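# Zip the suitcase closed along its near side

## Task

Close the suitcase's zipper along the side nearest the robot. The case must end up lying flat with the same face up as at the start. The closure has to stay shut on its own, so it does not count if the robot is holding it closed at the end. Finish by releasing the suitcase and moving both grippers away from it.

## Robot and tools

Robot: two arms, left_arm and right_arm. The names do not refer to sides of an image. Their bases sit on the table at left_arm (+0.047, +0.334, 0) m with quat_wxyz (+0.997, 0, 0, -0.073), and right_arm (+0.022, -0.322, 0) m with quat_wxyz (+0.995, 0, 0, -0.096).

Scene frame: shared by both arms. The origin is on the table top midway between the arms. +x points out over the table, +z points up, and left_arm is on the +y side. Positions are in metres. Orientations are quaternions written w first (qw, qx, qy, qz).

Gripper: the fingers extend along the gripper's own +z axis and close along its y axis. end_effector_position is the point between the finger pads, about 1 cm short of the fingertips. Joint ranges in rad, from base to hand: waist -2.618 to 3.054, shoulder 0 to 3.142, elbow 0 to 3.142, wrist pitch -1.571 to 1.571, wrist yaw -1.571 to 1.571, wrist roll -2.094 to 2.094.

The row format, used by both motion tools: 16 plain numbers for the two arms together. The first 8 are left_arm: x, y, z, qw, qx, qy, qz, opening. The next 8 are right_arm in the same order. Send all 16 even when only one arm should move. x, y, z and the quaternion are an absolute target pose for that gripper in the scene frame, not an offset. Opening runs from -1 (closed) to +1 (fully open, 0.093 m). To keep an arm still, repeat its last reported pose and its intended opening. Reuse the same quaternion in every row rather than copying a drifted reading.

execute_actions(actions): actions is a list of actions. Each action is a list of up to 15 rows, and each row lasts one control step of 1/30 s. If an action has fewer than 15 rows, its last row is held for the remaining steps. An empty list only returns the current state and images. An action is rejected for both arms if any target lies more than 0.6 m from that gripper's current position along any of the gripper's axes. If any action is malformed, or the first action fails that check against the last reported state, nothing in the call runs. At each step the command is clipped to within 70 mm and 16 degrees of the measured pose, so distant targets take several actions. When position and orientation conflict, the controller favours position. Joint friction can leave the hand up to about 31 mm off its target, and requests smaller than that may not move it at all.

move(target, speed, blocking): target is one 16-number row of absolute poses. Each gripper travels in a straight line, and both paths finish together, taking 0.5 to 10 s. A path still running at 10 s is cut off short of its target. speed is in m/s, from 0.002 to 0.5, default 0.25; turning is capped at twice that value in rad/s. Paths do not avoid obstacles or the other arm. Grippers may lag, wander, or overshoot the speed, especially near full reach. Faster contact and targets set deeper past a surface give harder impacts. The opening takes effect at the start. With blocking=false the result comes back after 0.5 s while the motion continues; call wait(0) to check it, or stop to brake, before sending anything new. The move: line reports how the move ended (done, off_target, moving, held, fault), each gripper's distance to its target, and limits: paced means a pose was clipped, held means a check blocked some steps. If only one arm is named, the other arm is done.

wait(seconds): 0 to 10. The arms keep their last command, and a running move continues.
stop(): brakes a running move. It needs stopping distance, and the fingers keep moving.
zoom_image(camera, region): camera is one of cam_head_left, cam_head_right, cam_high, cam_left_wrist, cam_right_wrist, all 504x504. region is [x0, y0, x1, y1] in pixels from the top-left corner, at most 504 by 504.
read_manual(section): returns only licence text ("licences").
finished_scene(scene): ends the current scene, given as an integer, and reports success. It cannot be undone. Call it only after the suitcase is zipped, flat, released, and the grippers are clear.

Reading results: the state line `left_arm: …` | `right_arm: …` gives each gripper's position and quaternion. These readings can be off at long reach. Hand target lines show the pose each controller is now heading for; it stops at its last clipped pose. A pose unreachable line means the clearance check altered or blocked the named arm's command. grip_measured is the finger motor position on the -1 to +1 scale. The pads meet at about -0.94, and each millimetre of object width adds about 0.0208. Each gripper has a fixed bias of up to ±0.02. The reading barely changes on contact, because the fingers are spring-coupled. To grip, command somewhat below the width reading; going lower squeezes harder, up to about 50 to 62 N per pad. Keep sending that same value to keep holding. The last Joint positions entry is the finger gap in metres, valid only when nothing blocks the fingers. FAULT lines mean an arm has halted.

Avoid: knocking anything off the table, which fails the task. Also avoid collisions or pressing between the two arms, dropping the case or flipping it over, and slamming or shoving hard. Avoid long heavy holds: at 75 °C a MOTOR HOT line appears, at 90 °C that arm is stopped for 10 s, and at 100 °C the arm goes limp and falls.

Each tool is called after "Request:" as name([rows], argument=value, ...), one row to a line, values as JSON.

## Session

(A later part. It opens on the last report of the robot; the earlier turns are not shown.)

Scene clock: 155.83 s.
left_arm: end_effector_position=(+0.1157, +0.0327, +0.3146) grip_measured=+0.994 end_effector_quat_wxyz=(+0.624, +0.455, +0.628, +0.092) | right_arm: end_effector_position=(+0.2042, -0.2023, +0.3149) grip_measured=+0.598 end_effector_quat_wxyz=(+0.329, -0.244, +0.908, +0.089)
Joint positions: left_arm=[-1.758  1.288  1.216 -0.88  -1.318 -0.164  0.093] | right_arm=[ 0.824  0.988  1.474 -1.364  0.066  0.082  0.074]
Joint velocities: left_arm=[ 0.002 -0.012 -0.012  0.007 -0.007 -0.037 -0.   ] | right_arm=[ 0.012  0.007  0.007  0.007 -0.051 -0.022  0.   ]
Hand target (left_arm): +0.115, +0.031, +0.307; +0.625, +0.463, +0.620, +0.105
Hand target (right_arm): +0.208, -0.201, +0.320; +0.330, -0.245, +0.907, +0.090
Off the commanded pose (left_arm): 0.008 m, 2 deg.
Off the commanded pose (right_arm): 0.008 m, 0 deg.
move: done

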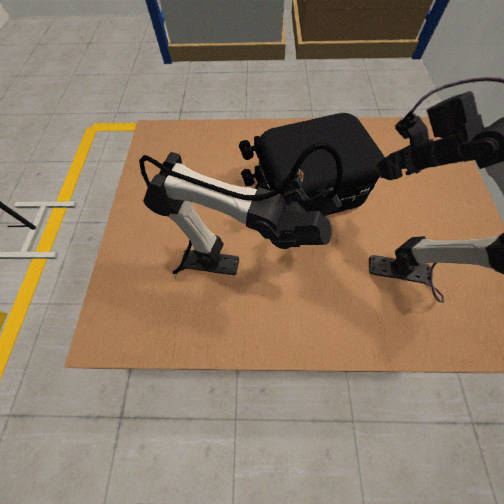

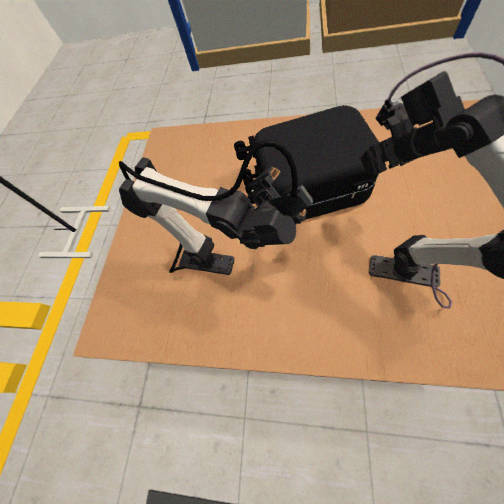

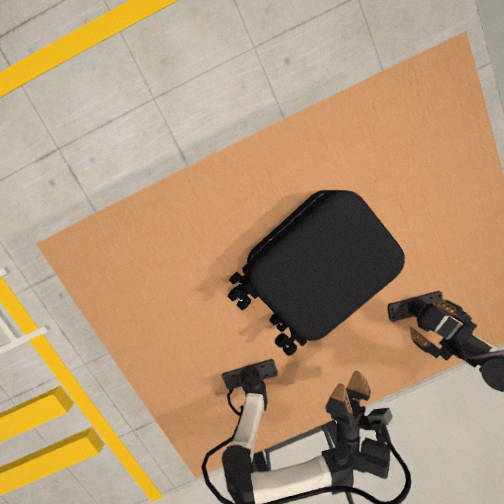

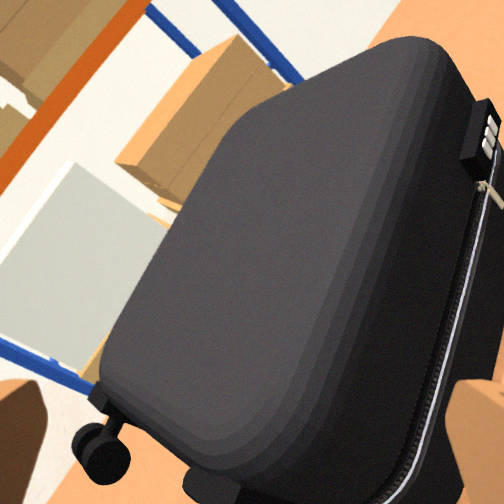

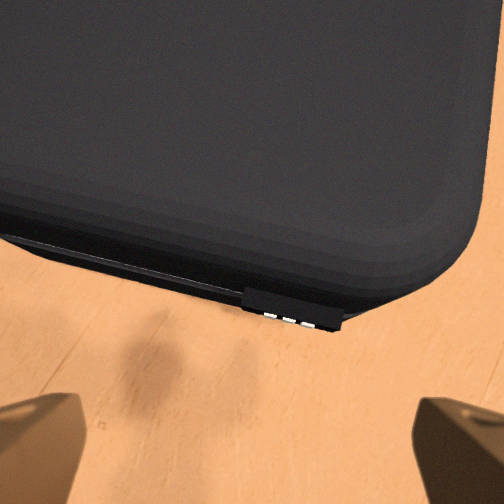

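Request:
move(target=[0.19,-0.15,0.128,0.612,0.612,0.354,0.354,1, 0.21,-0.2,0.32,0.33,-0.243,0.908,0.089,0.6], speed=0.25)

Scene clock: 159.90 s.
left_arm: end_effector_position=(+0.1835, -0.1546, +0.1368) grip_measured=+0.994 end_effector_quat_wxyz=(+0.619, +0.606, +0.354, +0.353) | right_arm: end_effector_position=(+0.2042, -0.2029, +0.3147) grip_measured=+0.598 end_effector_quat_wxyz=(+0.328, -0.243, +0.909, +0.088)
Joint positions: left_arm=[-1.449  2.187  1.053  1.165 -1.071  1.588  0.093] | right_arm=[ 0.82   0.988  1.474 -1.366  0.065  0.08   0.074]
Joint velocities: left_arm=[ 0.007  0.002 -0.007  0.022 -0.051 -0.095  0.001] | right_arm=[-0.017  0.012  0.007 -0.022 -0.095  0.022 -0.   ]
Hand target (left_arm): +0.187, -0.157, +0.132; +0.616, +0.609, +0.350, +0.357
Hand target (right_arm): +0.210, -0.200, +0.320; +0.330, -0.243, +0.908, +0.089
Off the commanded pose (left_arm): 0.012 m, 1 deg.
Off the commanded pose (right_arm): 0.008 m, 0 deg.
move: off_target (left_arm)

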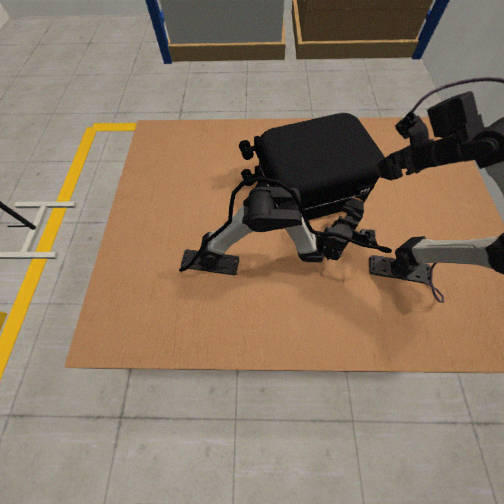

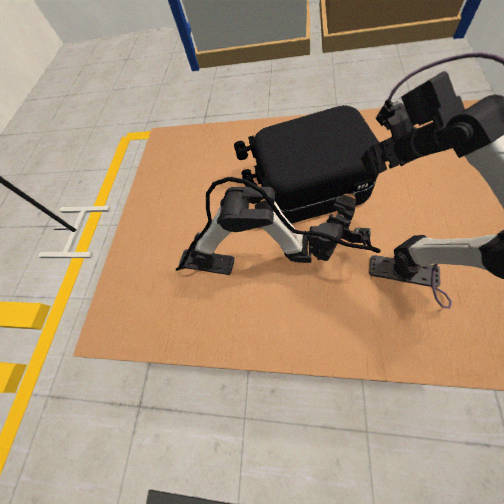

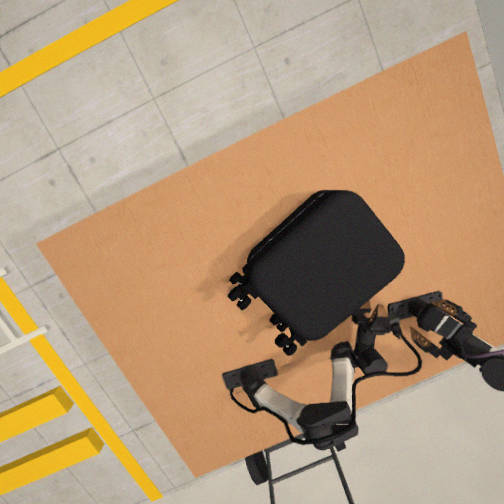

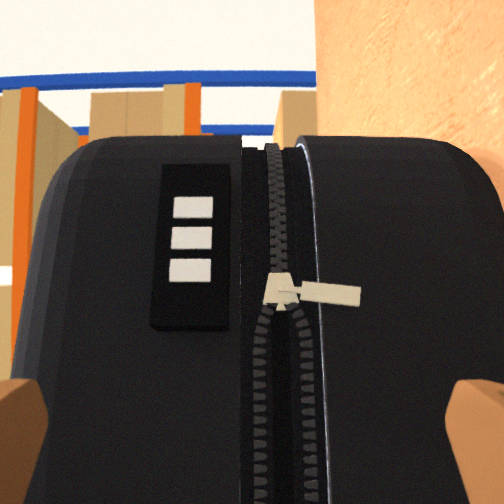

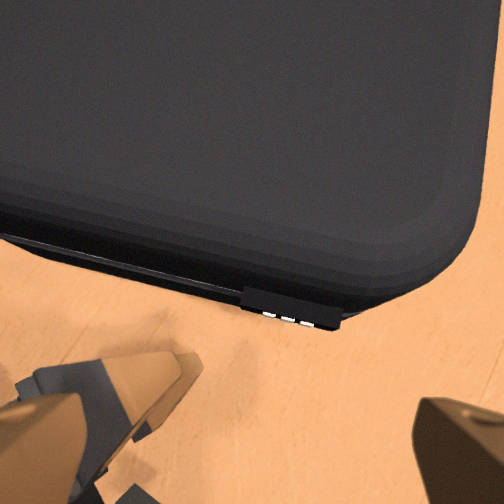

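Request:
move(target=[0.235,-0.176,0.125,0.612,0.612,0.354,0.354,1, 0.21,-0.2,0.32,0.33,-0.243,0.908,0.089,0.6], speed=0.1)

Scene clock: 164.07 s.
left_arm: end_effector_position=(+0.2344, -0.1712, +0.1305) grip_measured=+0.994 end_effector_quat_wxyz=(+0.613, +0.608, +0.355, +0.358) | right_arm: end_effector_position=(+0.2042, -0.2029, +0.3147) grip_measured=+0.598 end_effector_quat_wxyz=(+0.328, -0.243, +0.909, +0.088)
Joint positions: left_arm=[-1.33   2.249  1.15   1.114 -0.963  1.583  0.093] | right_arm=[ 0.82   0.988  1.474 -1.366  0.065  0.08   0.074]
Joint velocities: left_arm=[-0.002 -0.002 -0.012  0.051  0.022  0.051 -0.   ] | right_arm=[-0.012  0.007  0.012 -0.037  0.007  0.007  0.001]
Hand target (left_arm): +0.235, -0.176, +0.126; +0.612, +0.612, +0.353, +0.355
Hand target (right_arm): +0.210, -0.200, +0.320; +0.330, -0.243, +0.908, +0.089
Off the commanded pose (left_arm): 0.007 m, 1 deg.
Off the commanded pose (right_arm): 0.008 m, 0 deg.
move: done

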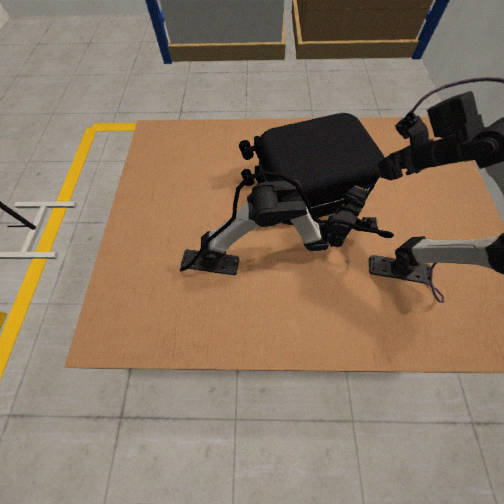

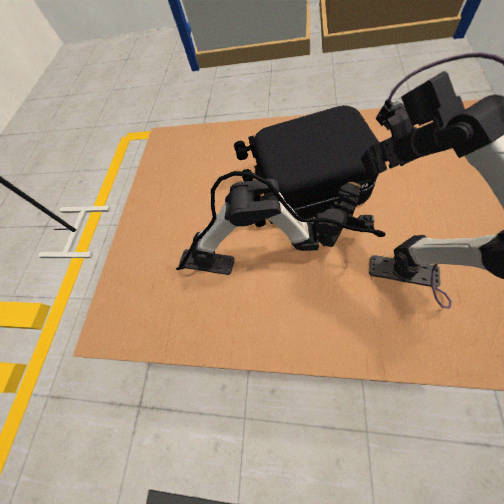

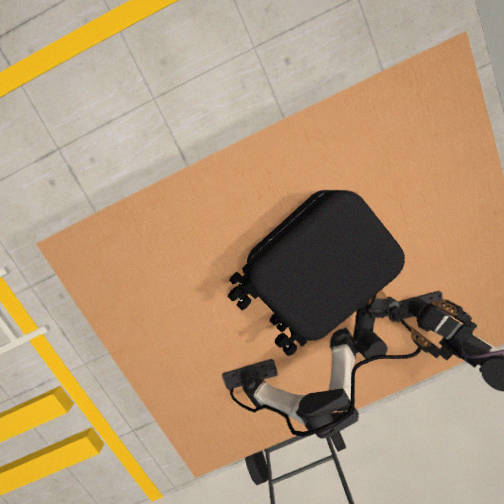

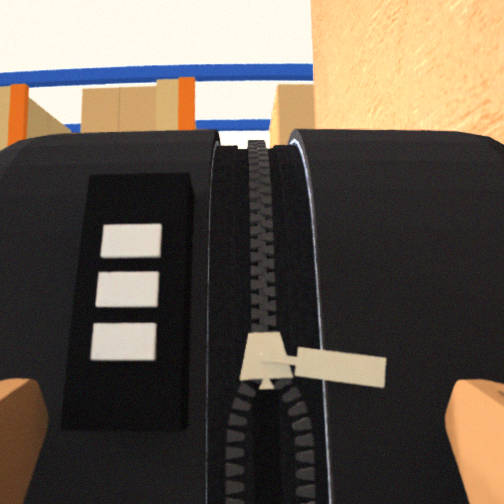

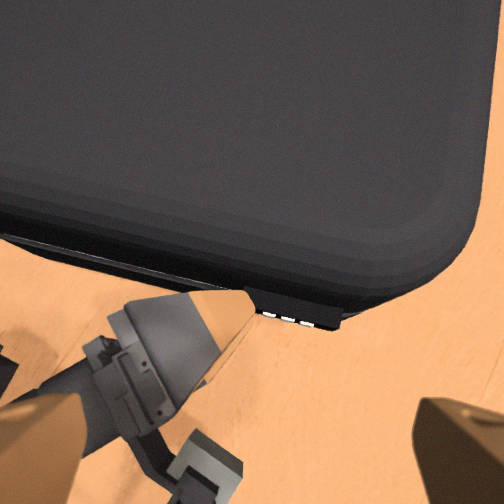

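Request:
move(target=[0.2485,-0.189,0.131,0.612,0.612,0.354,0.354,1, 0.21,-0.2,0.32,0.33,-0.243,0.908,0.089,0.6], speed=0.04)

Scene clock: 166.80 s.
left_arm: end_effector_position=(+0.2425, -0.1858, +0.1381) grip_measured=+0.995 end_effector_quat_wxyz=(+0.617, +0.608, +0.353, +0.354) | right_arm: end_effector_position=(+0.2042, -0.2029, +0.3147) grip_measured=+0.598 end_effector_quat_wxyz=(+0.328, -0.243, +0.909, +0.088)
Joint positions: left_arm=[-1.312  2.266  1.223  1.061 -0.934  1.58   0.093] | right_arm=[ 0.82   0.988  1.474 -1.366  0.065  0.08   0.074]
Joint velocities: left_arm=[ 0.012 -0.012  0.012 -0.095 -0.007  0.007 -0.001] | right_arm=[-0.002 -0.022  0.007 -0.022  0.022  0.022  0.   ]
Hand target (left_arm): +0.248, -0.189, +0.131; +0.612, +0.612, +0.354, +0.354
Hand target (right_arm): +0.210, -0.200, +0.320; +0.330, -0.243, +0.908, +0.089
Off the commanded pose (left_arm): 0.010 m, 1 deg.
Off the commanded pose (right_arm): 0.008 m, 0 deg.
move: done

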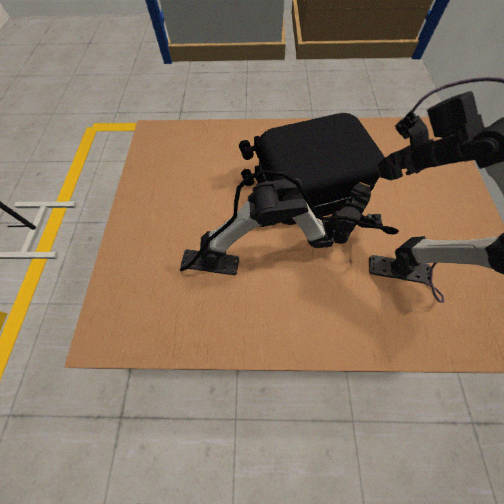

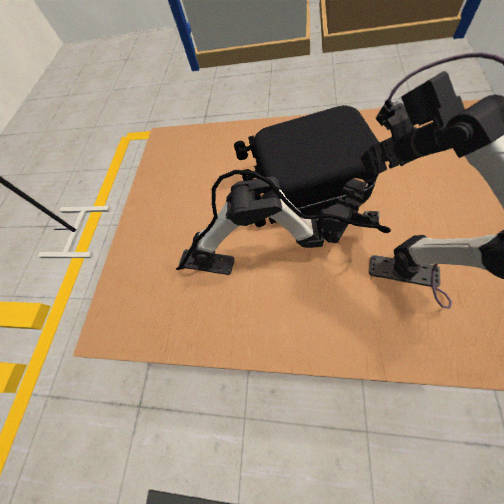

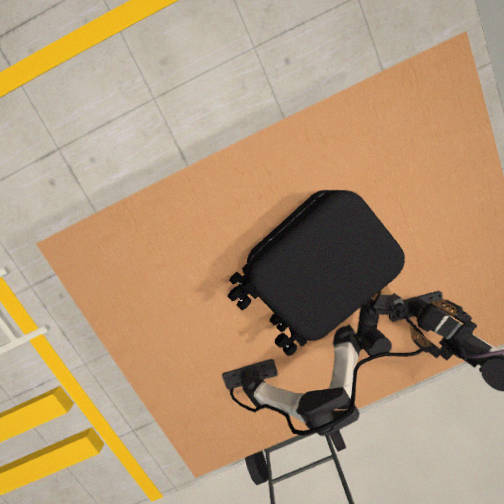

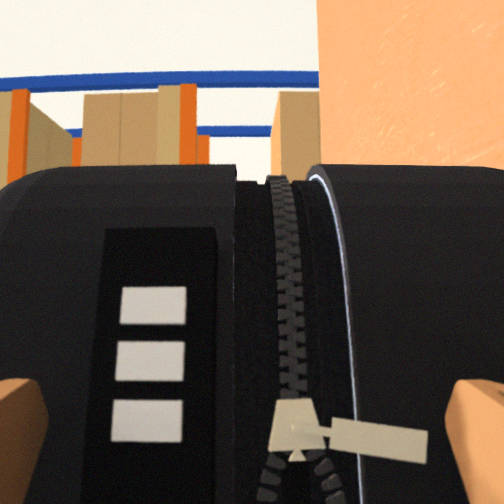

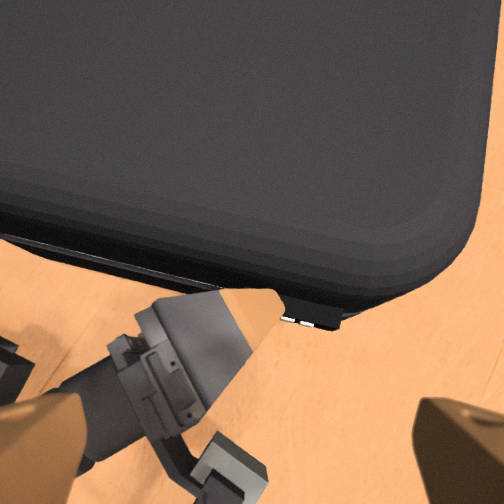

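Request:
execute_actions([
  [[0.250,-0.1885,0.130,0.612,0.612,0.354,0.354,1, 0.21,-0.2,0.32,0.33,-0.243,0.908,0.089,0.6],[0.252,-0.188,0.130,0.612,0.612,0.354,0.354,1, 0.21,-0.2,0.32,0.33,-0.243,0.908,0.089,0.6],[0.253,-0.1875,0.130,0.612,0.612,0.354,0.354,1, 0.21,-0.2,0.32,0.33,-0.243,0.908,0.089,0.6],[0.254,-0.187,0.130,0.612,0.612,0.354,0.354,1, 0.21,-0.2,0.32,0.33,-0.243,0.908,0.089,0.6],[0.255,-0.187,0.130,0.612,0.612,0.354,0.354,1, 0.21,-0.2,0.32,0.33,-0.243,0.908,0.089,0.6]],
])

Request:
zoom_image(camera="cam_left_wrist", region=[260, 340, 504, 504])

Scene clock: 169.63 s.
left_arm: end_effector_position=(+0.2436, -0.1874, +0.1379) grip_measured=+0.995 end_effector_quat_wxyz=(+0.619, +0.611, +0.349, +0.350) | right_arm: end_effector_position=(+0.2042, -0.2029, +0.3147) grip_measured=+0.598 end_effector_quat_wxyz=(+0.328, -0.243, +0.909, +0.088)
Joint positions: left_arm=[-1.307  2.266  1.223  1.06  -0.916  1.58   0.093] | right_arm=[ 0.82   0.988  1.474 -1.366  0.065  0.08   0.074]
Joint velocities: left_arm=[ 0.012 -0.007  0.012 -0.022  0.051 -0.066  0.001] | right_arm=[-0.002 -0.007 -0.012  0.007 -0.007  0.037  0.001]
Hand target (left_arm): +0.255, -0.187, +0.130; +0.612, +0.612, +0.354, +0.354
Hand target (right_arm): +0.210, -0.200, +0.320; +0.330, -0.243, +0.908, +0.089
Off the commanded pose (left_arm): 0.014 m, 1 deg.
Off the commanded pose (right_arm): 0.008 m, 0 deg.

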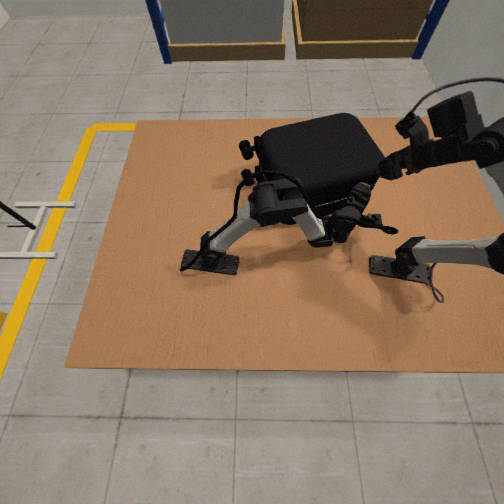

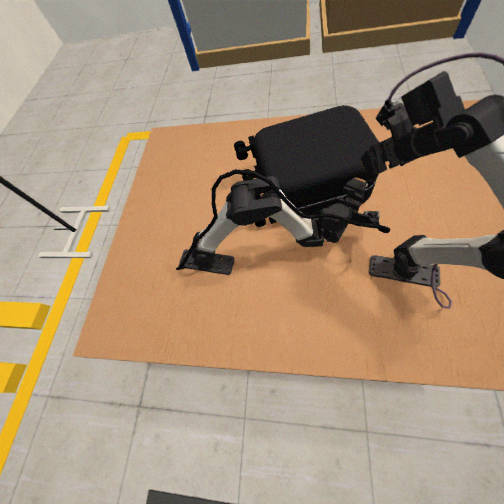

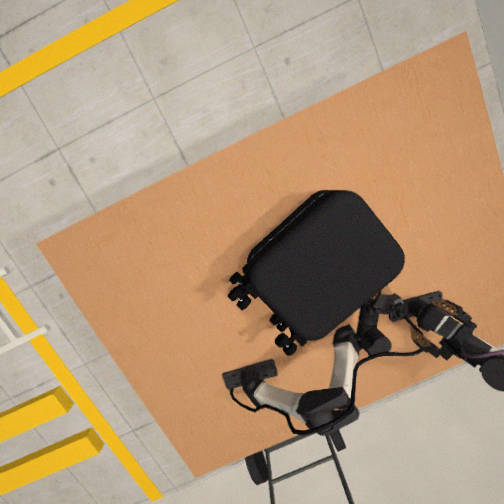

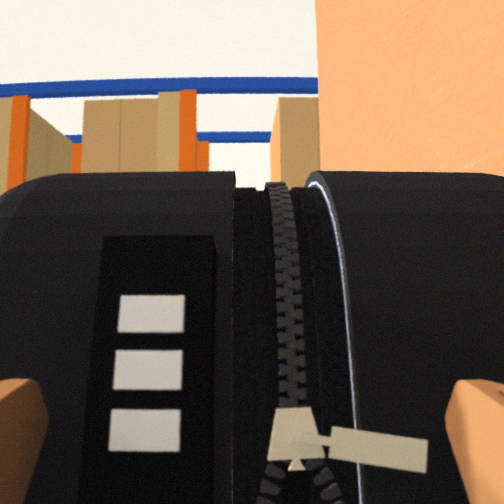

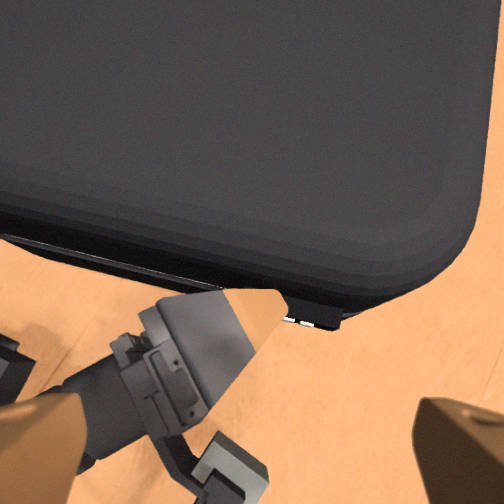

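Region (260, 340, 504, 504) of cam_left_wrist's 504x504 image, scaled by 2.066, with more detail than that image has; it fills the top 339 rows of this view, and the rest is white.

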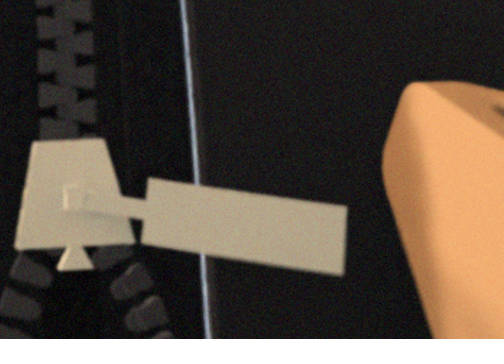

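Request:
execute_actions([
  [[0.257,-0.185,0.130,0.610,0.610,0.358,0.358,1, 0.21,-0.2,0.32,0.33,-0.243,0.908,0.089,0.6],[0.259,-0.183,0.130,0.608,0.608,0.361,0.361,1, 0.21,-0.2,0.32,0.33,-0.243,0.908,0.089,0.6],[0.261,-0.1815,0.130,0.606,0.606,0.365,0.365,1, 0.21,-0.2,0.32,0.33,-0.243,0.908,0.089,0.6],[0.262,-0.180,0.130,0.604,0.604,0.368,0.368,1, 0.21,-0.2,0.32,0.33,-0.243,0.908,0.089,0.6]],
])

Request:
zoom_image(camera="cam_left_wrist", region=[260, 340, 504, 504])

Scene clock: 172.60 s.
left_arm: end_effector_position=(+0.2442, -0.1872, +0.1379) grip_measured=+0.995 end_effector_quat_wxyz=(+0.619, +0.610, +0.350, +0.350) | right_arm: end_effector_position=(+0.2042, -0.2029, +0.3147) grip_measured=+0.598 end_effector_quat_wxyz=(+0.328, -0.243, +0.909, +0.088)
Joint positions: left_arm=[-1.306  2.266  1.223  1.06  -0.916  1.58   0.093] | right_arm=[ 0.82   0.988  1.474 -1.366  0.065  0.08   0.074]
Joint velocities: left_arm=[ 0.007  0.002 -0.002  0.037  0.022  0.007  0.   ] | right_arm=[-0.027 -0.012 -0.012 -0.037  0.037 -0.051  0.   ]
Hand target (left_arm): +0.262, -0.180, +0.130; +0.604, +0.604, +0.368, +0.368
Hand target (right_arm): +0.210, -0.200, +0.320; +0.330, -0.243, +0.908, +0.089
Off the commanded pose (left_arm): 0.021 m, 3 deg.
Off the commanded pose (right_arm): 0.008 m, 0 deg.

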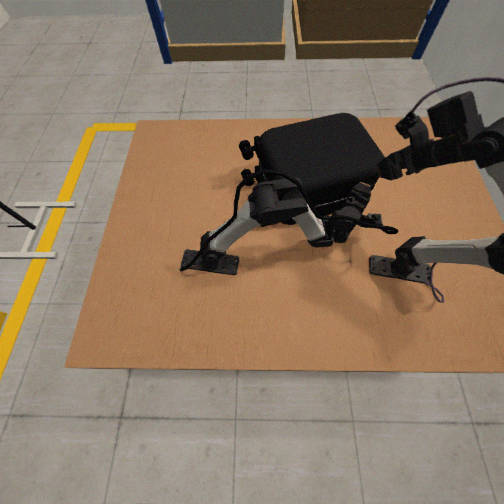

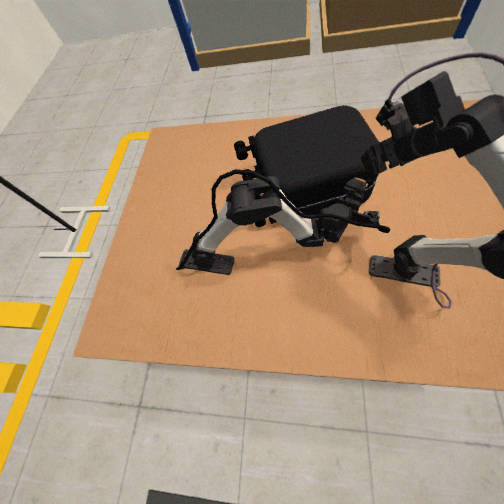

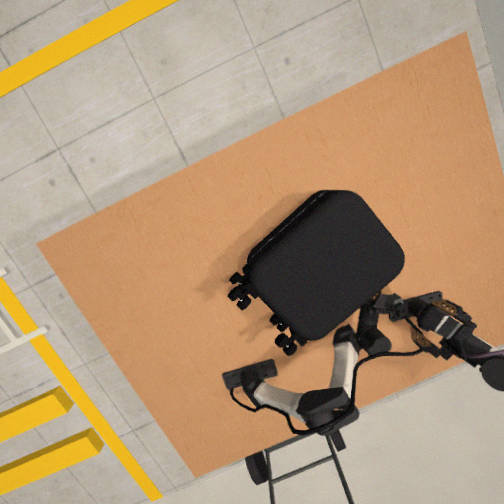

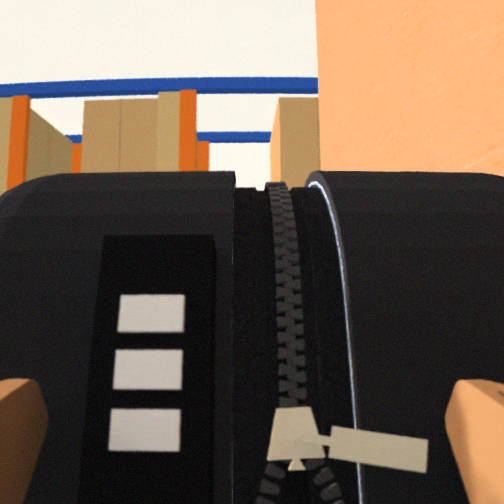

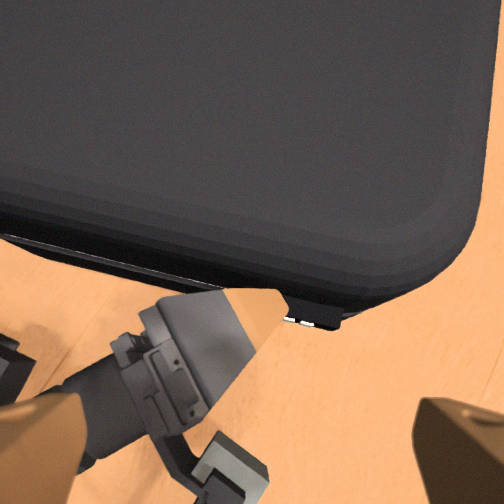

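Region (260, 340, 504, 504) of cam_left_wrist's 504x504 image, scaled by 2.066, with more detail than that image has; it fills the top 339 rows of this view, and the rest is white.

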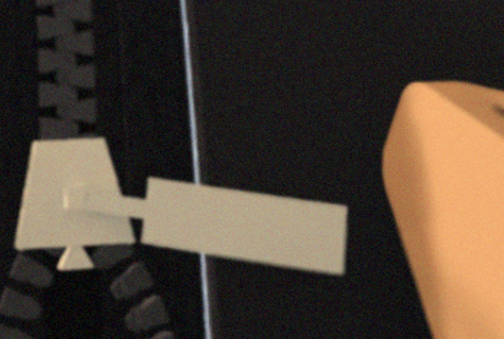

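Request:
execute_actions([
  [[0.252,-0.184,0.134,0.612,0.612,0.354,0.354,0.95, 0.21,-0.2,0.32,0.33,-0.243,0.908,0.089,0.6],[0.252,-0.184,0.134,0.612,0.612,0.354,0.354,0.9, 0.21,-0.2,0.32,0.33,-0.243,0.908,0.089,0.6],[0.252,-0.184,0.134,0.612,0.612,0.354,0.354,0.85, 0.21,-0.2,0.32,0.33,-0.243,0.908,0.089,0.6],[0.252,-0.184,0.134,0.612,0.612,0.354,0.354,0.8, 0.21,-0.2,0.32,0.33,-0.243,0.908,0.089,0.6],[0.252,-0.184,0.134,0.612,0.612,0.354,0.354,0.75, 0.21,-0.2,0.32,0.33,-0.243,0.908,0.089,0.6]],
])

Request:
zoom_image(camera="cam_left_wrist", region=[260, 340, 504, 504])

Scene clock: 175.37 s.
left_arm: end_effector_position=(+0.2438, -0.1879, +0.1370) grip_measured=+0.752 end_effector_quat_wxyz=(+0.618, +0.613, +0.348, +0.349) | right_arm: end_effector_position=(+0.2042, -0.2029, +0.3147) grip_measured=+0.598 end_effector_quat_wxyz=(+0.328, -0.243, +0.909, +0.088)
Joint positions: left_arm=[-1.306  2.266  1.223  1.055 -0.911  1.579  0.081] | right_arm=[ 0.82   0.988  1.474 -1.366  0.065  0.08   0.074]
Joint velocities: left_arm=[-0.012 -0.017 -0.007 -0.007  0.007  0.007  0.001] | right_arm=[-0.032 -0.002  0.002 -0.066 -0.125  0.022  0.   ]
Hand target (left_arm): +0.252, -0.184, +0.134; +0.612, +0.612, +0.354, +0.354
Hand target (right_arm): +0.210, -0.200, +0.320; +0.330, -0.243, +0.908, +0.089
Off the commanded pose (left_arm): 0.010 m, 1 deg.
Off the commanded pose (right_arm): 0.008 m, 0 deg.

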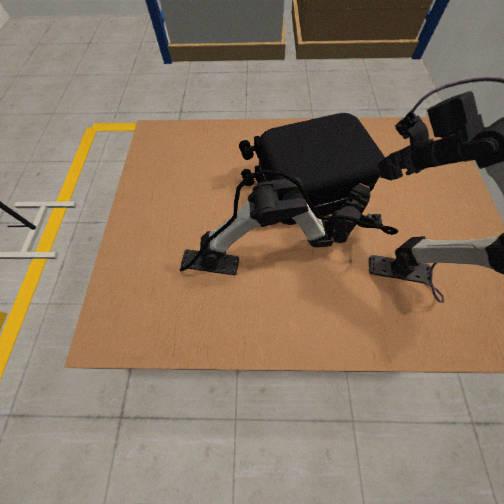

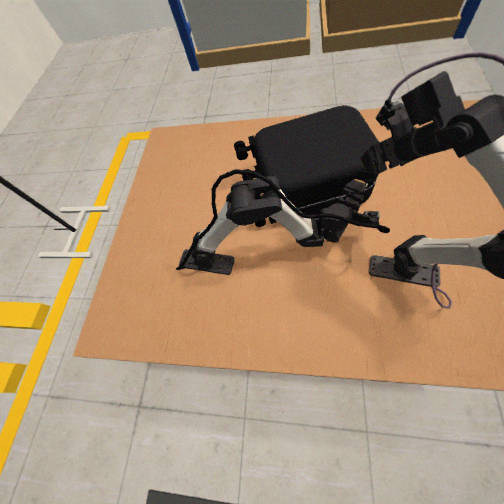

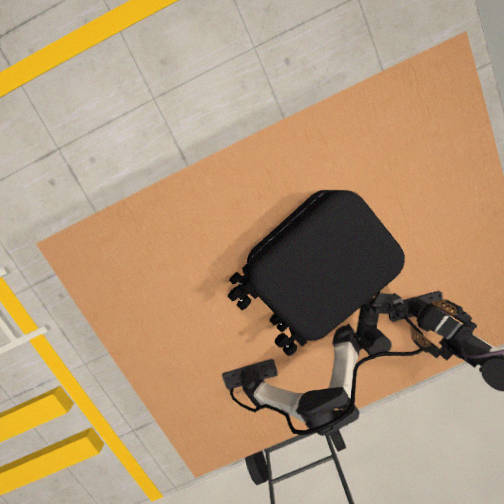

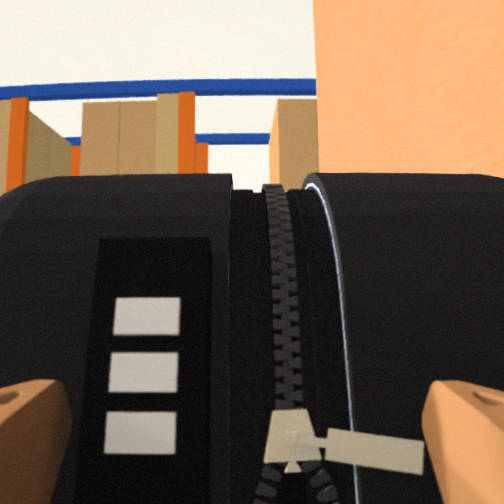

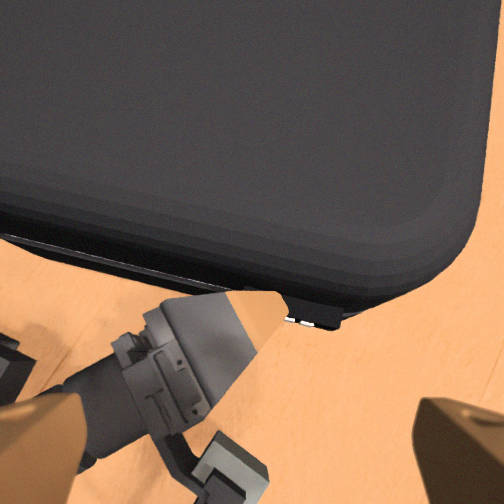

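Region (260, 340, 504, 504) of cam_left_wrist's 504x504 image, scaled by 2.066, with more detail than that image has; it fills the top 339 rows of this view, and the rest is white.

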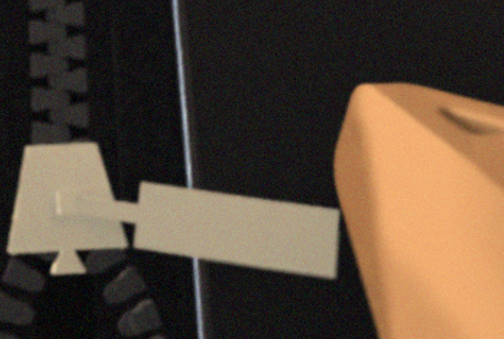

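Request:
move(target=[0.246,-0.176,0.147,0.612,0.612,0.354,0.354,1, 0.21,-0.2,0.32,0.33,-0.243,0.908,0.089,0.6], speed=0.03)

Request:
zoom_image(camera="cam_left_wrist", region=[260, 340, 504, 504])

Scene clock: 177.73 s.
left_arm: end_effector_position=(+0.2428, -0.1837, +0.1427) grip_measured=+0.995 end_effector_quat_wxyz=(+0.615, +0.617, +0.345, +0.348) | right_arm: end_effector_position=(+0.2042, -0.2029, +0.3147) grip_measured=+0.598 end_effector_quat_wxyz=(+0.328, -0.243, +0.909, +0.088)
Joint positions: left_arm=[-1.306  2.231  1.2    1.031 -0.906  1.576  0.093] | right_arm=[ 0.82   0.988  1.474 -1.366  0.065  0.08   0.074]
Joint velocities: left_arm=[-0.002 -0.012 -0.002 -0.022  0.037 -0.037  0.001] | right_arm=[ 0.002 -0.017 -0.002 -0.066  0.007  0.007 -0.001]
Hand target (left_arm): +0.246, -0.176, +0.147; +0.612, +0.612, +0.354, +0.354
Hand target (right_arm): +0.210, -0.200, +0.320; +0.330, -0.243, +0.908, +0.089
Off the commanded pose (left_arm): 0.009 m, 1 deg.
Off the commanded pose (right_arm): 0.008 m, 0 deg.
move: done

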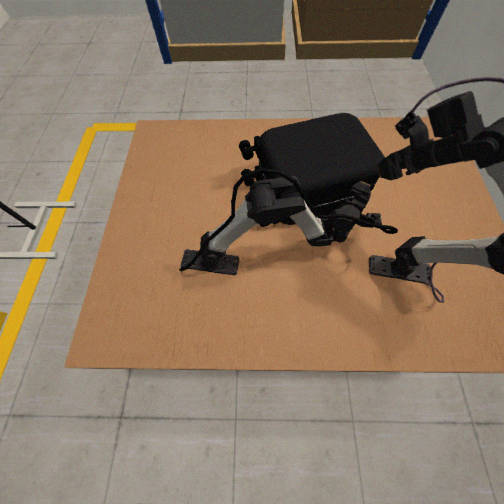

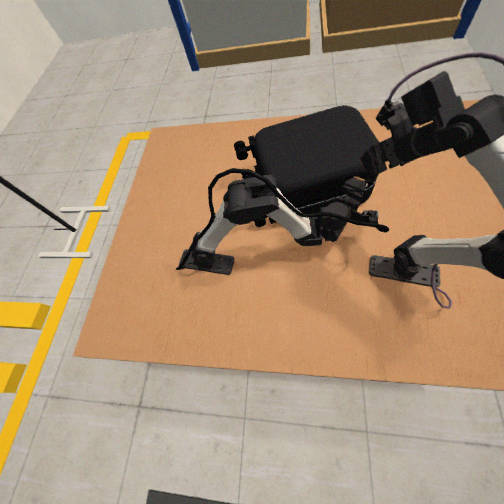

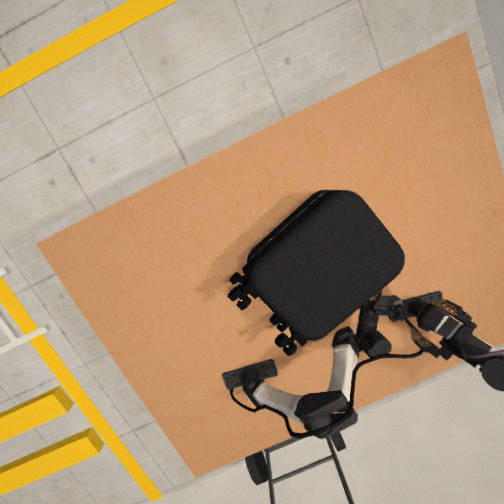

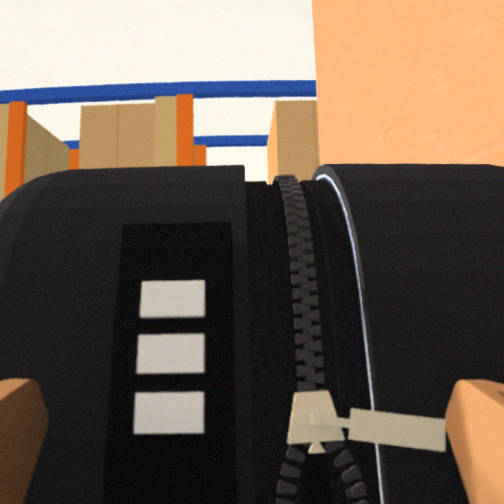

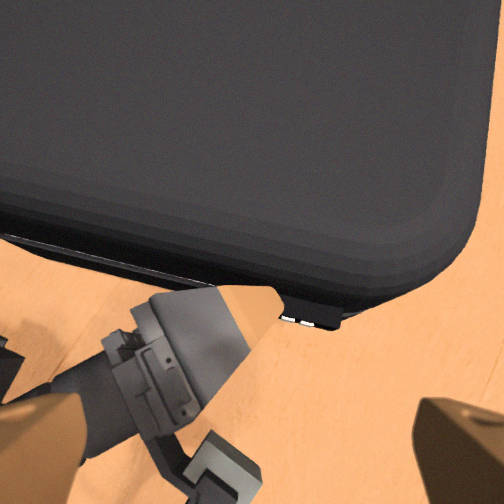

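Region (260, 340, 504, 504) of cam_left_wrist's 504x504 image, scaled by 2.066, with more detail than that image has; it fills the top 339 rows of this view, and the rest is white.

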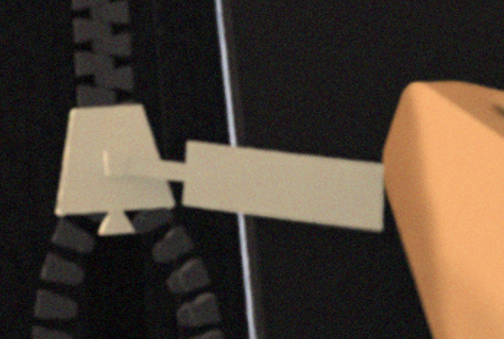

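Good placement. Close a little to raise the lower finger.

Request:
execute_actions([
  [[0.246,-0.176,0.147,0.612,0.612,0.354,0.354,0.95, 0.21,-0.2,0.32,0.33,-0.243,0.908,0.089,0.6],[0.246,-0.176,0.147,0.612,0.612,0.354,0.354,0.92, 0.21,-0.2,0.32,0.33,-0.243,0.908,0.089,0.6],[0.246,-0.176,0.147,0.612,0.612,0.354,0.354,0.89, 0.21,-0.2,0.32,0.33,-0.243,0.908,0.089,0.6],[0.246,-0.176,0.147,0.612,0.612,0.354,0.354,0.86, 0.21,-0.2,0.32,0.33,-0.243,0.908,0.089,0.6],[0.246,-0.176,0.147,0.612,0.612,0.354,0.354,0.83, 0.21,-0.2,0.32,0.33,-0.243,0.908,0.089,0.6],[0.246,-0.176,0.147,0.612,0.612,0.354,0.354,0.8, 0.21,-0.2,0.32,0.33,-0.243,0.908,0.089,0.6]],
])

Request:
zoom_image(camera="cam_left_wrist", region=[260, 340, 504, 504])

Scene clock: 179.97 s.
left_arm: end_effector_position=(+0.2428, -0.1837, +0.1409) grip_measured=+0.802 end_effector_quat_wxyz=(+0.612, +0.620, +0.344, +0.349) | right_arm: end_effector_position=(+0.2042, -0.2029, +0.3147) grip_measured=+0.598 end_effector_quat_wxyz=(+0.328, -0.243, +0.909, +0.088)
Joint positions: left_arm=[-1.306  2.231  1.2    1.02  -0.906  1.574  0.084] | right_arm=[ 0.82   0.988  1.474 -1.366  0.065  0.08   0.074]
Joint velocities: left_arm=[-0.012 -0.017 -0.017  0.007  0.022  0.007  0.   ] | right_arm=[-0.002  0.007 -0.002 -0.007  0.007  0.007 -0.001]
Hand target (left_arm): +0.246, -0.176, +0.147; +0.612, +0.612, +0.354, +0.354
Hand target (right_arm): +0.210, -0.200, +0.320; +0.330, -0.243, +0.908, +0.089
Off the commanded pose (left_arm): 0.010 m, 2 deg.
Off the commanded pose (right_arm): 0.008 m, 0 deg.

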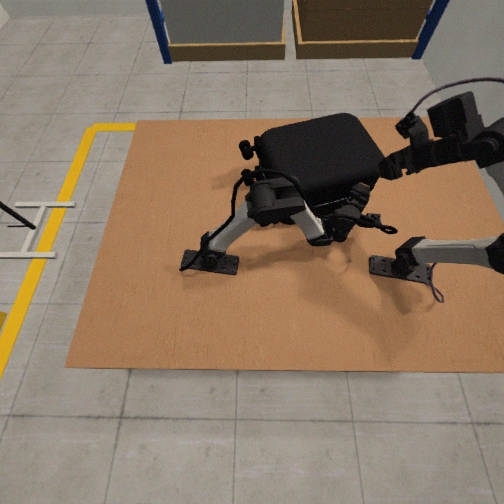

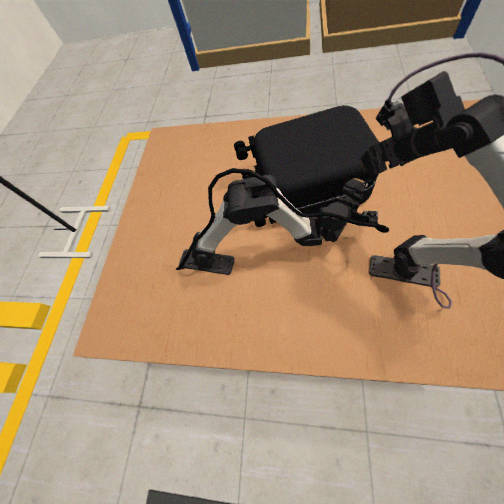

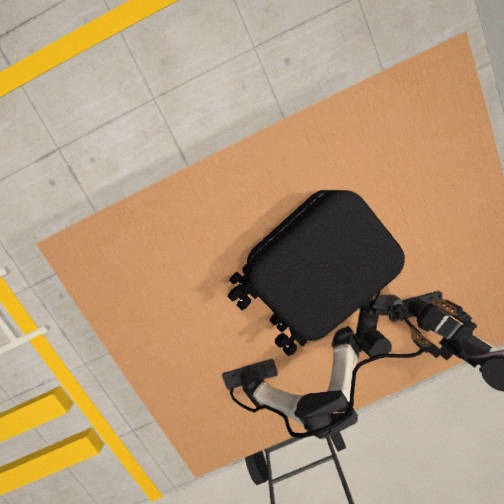

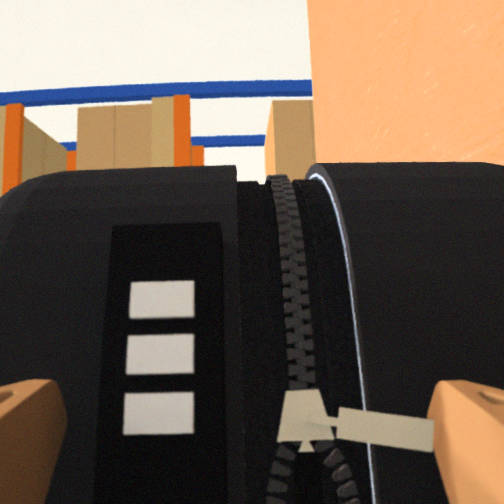

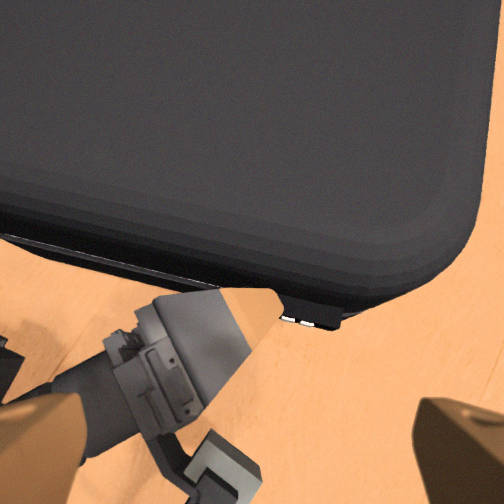

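Region (260, 340, 504, 504) of cam_left_wrist's 504x504 image, scaled by 2.066, with more detail than that image has; it fills the top 339 rows of this view, and the rest is white.

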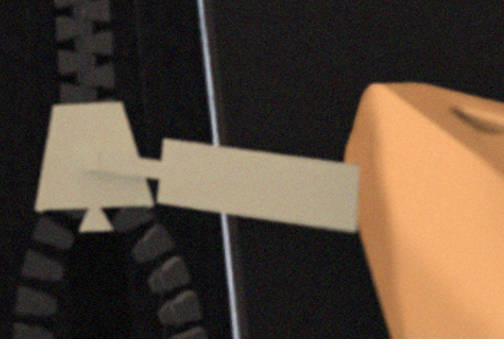

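Request:
execute_actions([
  [[0.244,-0.177,0.149,0.612,0.612,0.354,0.354,0.8, 0.21,-0.2,0.32,0.33,-0.243,0.908,0.089,0.6],[0.242,-0.178,0.151,0.612,0.612,0.354,0.354,0.8, 0.21,-0.2,0.32,0.33,-0.243,0.908,0.089,0.6],[0.240,-0.179,0.153,0.612,0.612,0.354,0.354,0.8, 0.21,-0.2,0.32,0.33,-0.243,0.908,0.089,0.6],[0.238,-0.180,0.154,0.612,0.612,0.354,0.354,0.8, 0.21,-0.2,0.32,0.33,-0.243,0.908,0.089,0.6],[0.237,-0.181,0.155,0.612,0.612,0.354,0.354,0.8, 0.21,-0.2,0.32,0.33,-0.243,0.908,0.089,0.6],[0.236,-0.182,0.155,0.612,0.612,0.354,0.354,0.8, 0.21,-0.2,0.32,0.33,-0.243,0.908,0.089,0.6],[0.235,-0.183,0.155,0.612,0.612,0.354,0.354,0.8, 0.21,-0.2,0.32,0.33,-0.243,0.908,0.089,0.6],[0.234,-0.183,0.155,0.612,0.612,0.354,0.354,0.8, 0.21,-0.2,0.32,0.33,-0.243,0.908,0.089,0.6],[0.233,-0.184,0.155,0.612,0.612,0.354,0.354,0.8, 0.21,-0.2,0.32,0.33,-0.243,0.908,0.089,0.6],[0.232,-0.184,0.155,0.612,0.612,0.354,0.354,0.8, 0.21,-0.2,0.32,0.33,-0.243,0.908,0.089,0.6],[0.231,-0.184,0.155,0.612,0.612,0.354,0.354,0.8, 0.21,-0.2,0.32,0.33,-0.243,0.908,0.089,0.6]],
])

Request:
zoom_image(camera="cam_left_wrist", region=[260, 340, 504, 504])

Scene clock: 183.17 s.
left_arm: end_effector_position=(+0.2323, -0.1827, +0.1423) grip_measured=+0.802 end_effector_quat_wxyz=(+0.606, +0.622, +0.346, +0.355) | right_arm: end_effector_position=(+0.2042, -0.2029, +0.3147) grip_measured=+0.598 end_effector_quat_wxyz=(+0.328, -0.243, +0.909, +0.088)
Joint positions: left_arm=[-1.332  2.221  1.2    0.997 -0.945  1.574  0.084] | right_arm=[ 0.82   0.988  1.474 -1.366  0.065  0.08   0.074]
Joint velocities: left_arm=[-0.012 -0.012  0.002  0.066 -0.095 -0.007  0.   ] | right_arm=[ 0.012  0.007 -0.012 -0.007 -0.007 -0.037 -0.   ]
Hand target (left_arm): +0.231, -0.184, +0.155; +0.612, +0.612, +0.354, +0.354
Hand target (right_arm): +0.210, -0.200, +0.320; +0.330, -0.243, +0.908, +0.089
Off the commanded pose (left_arm): 0.013 m, 2 deg.
Off the commanded pose (right_arm): 0.008 m, 0 deg.

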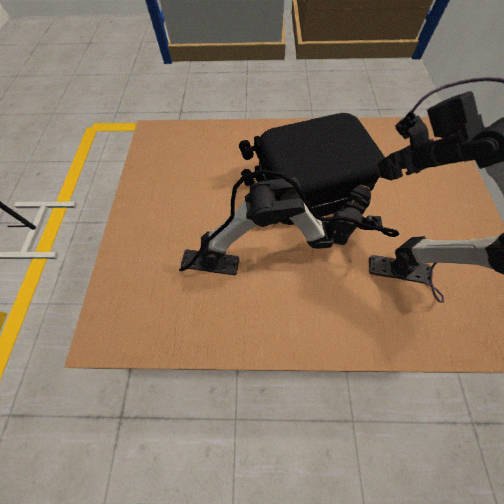

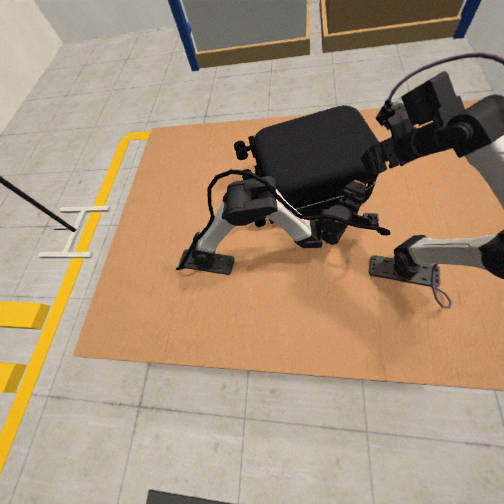

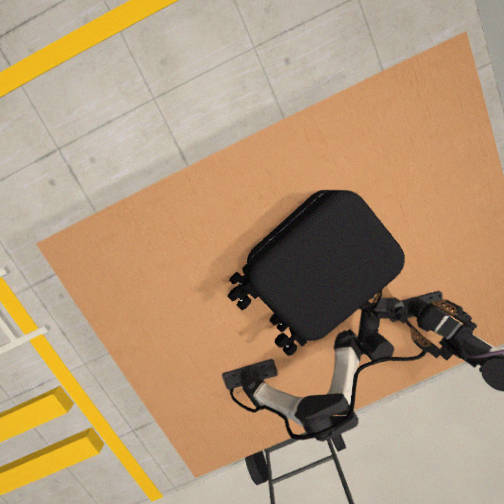

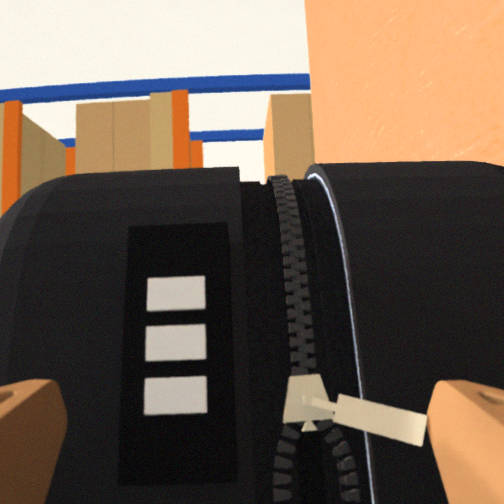

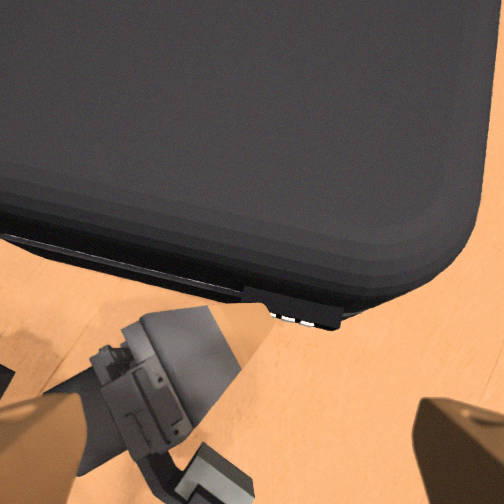

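Region (260, 340, 504, 504) of cam_left_wrist's 504x504 image, scaled by 2.066, with more detail than that image has; it fills the top 339 rows of this view, and the rest is white.

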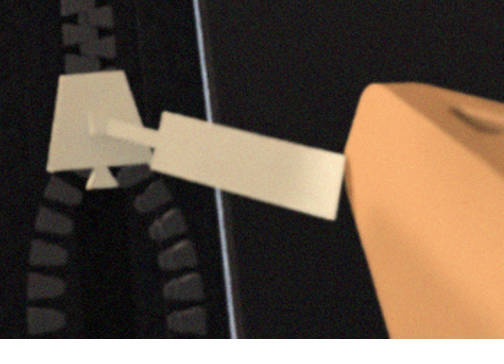

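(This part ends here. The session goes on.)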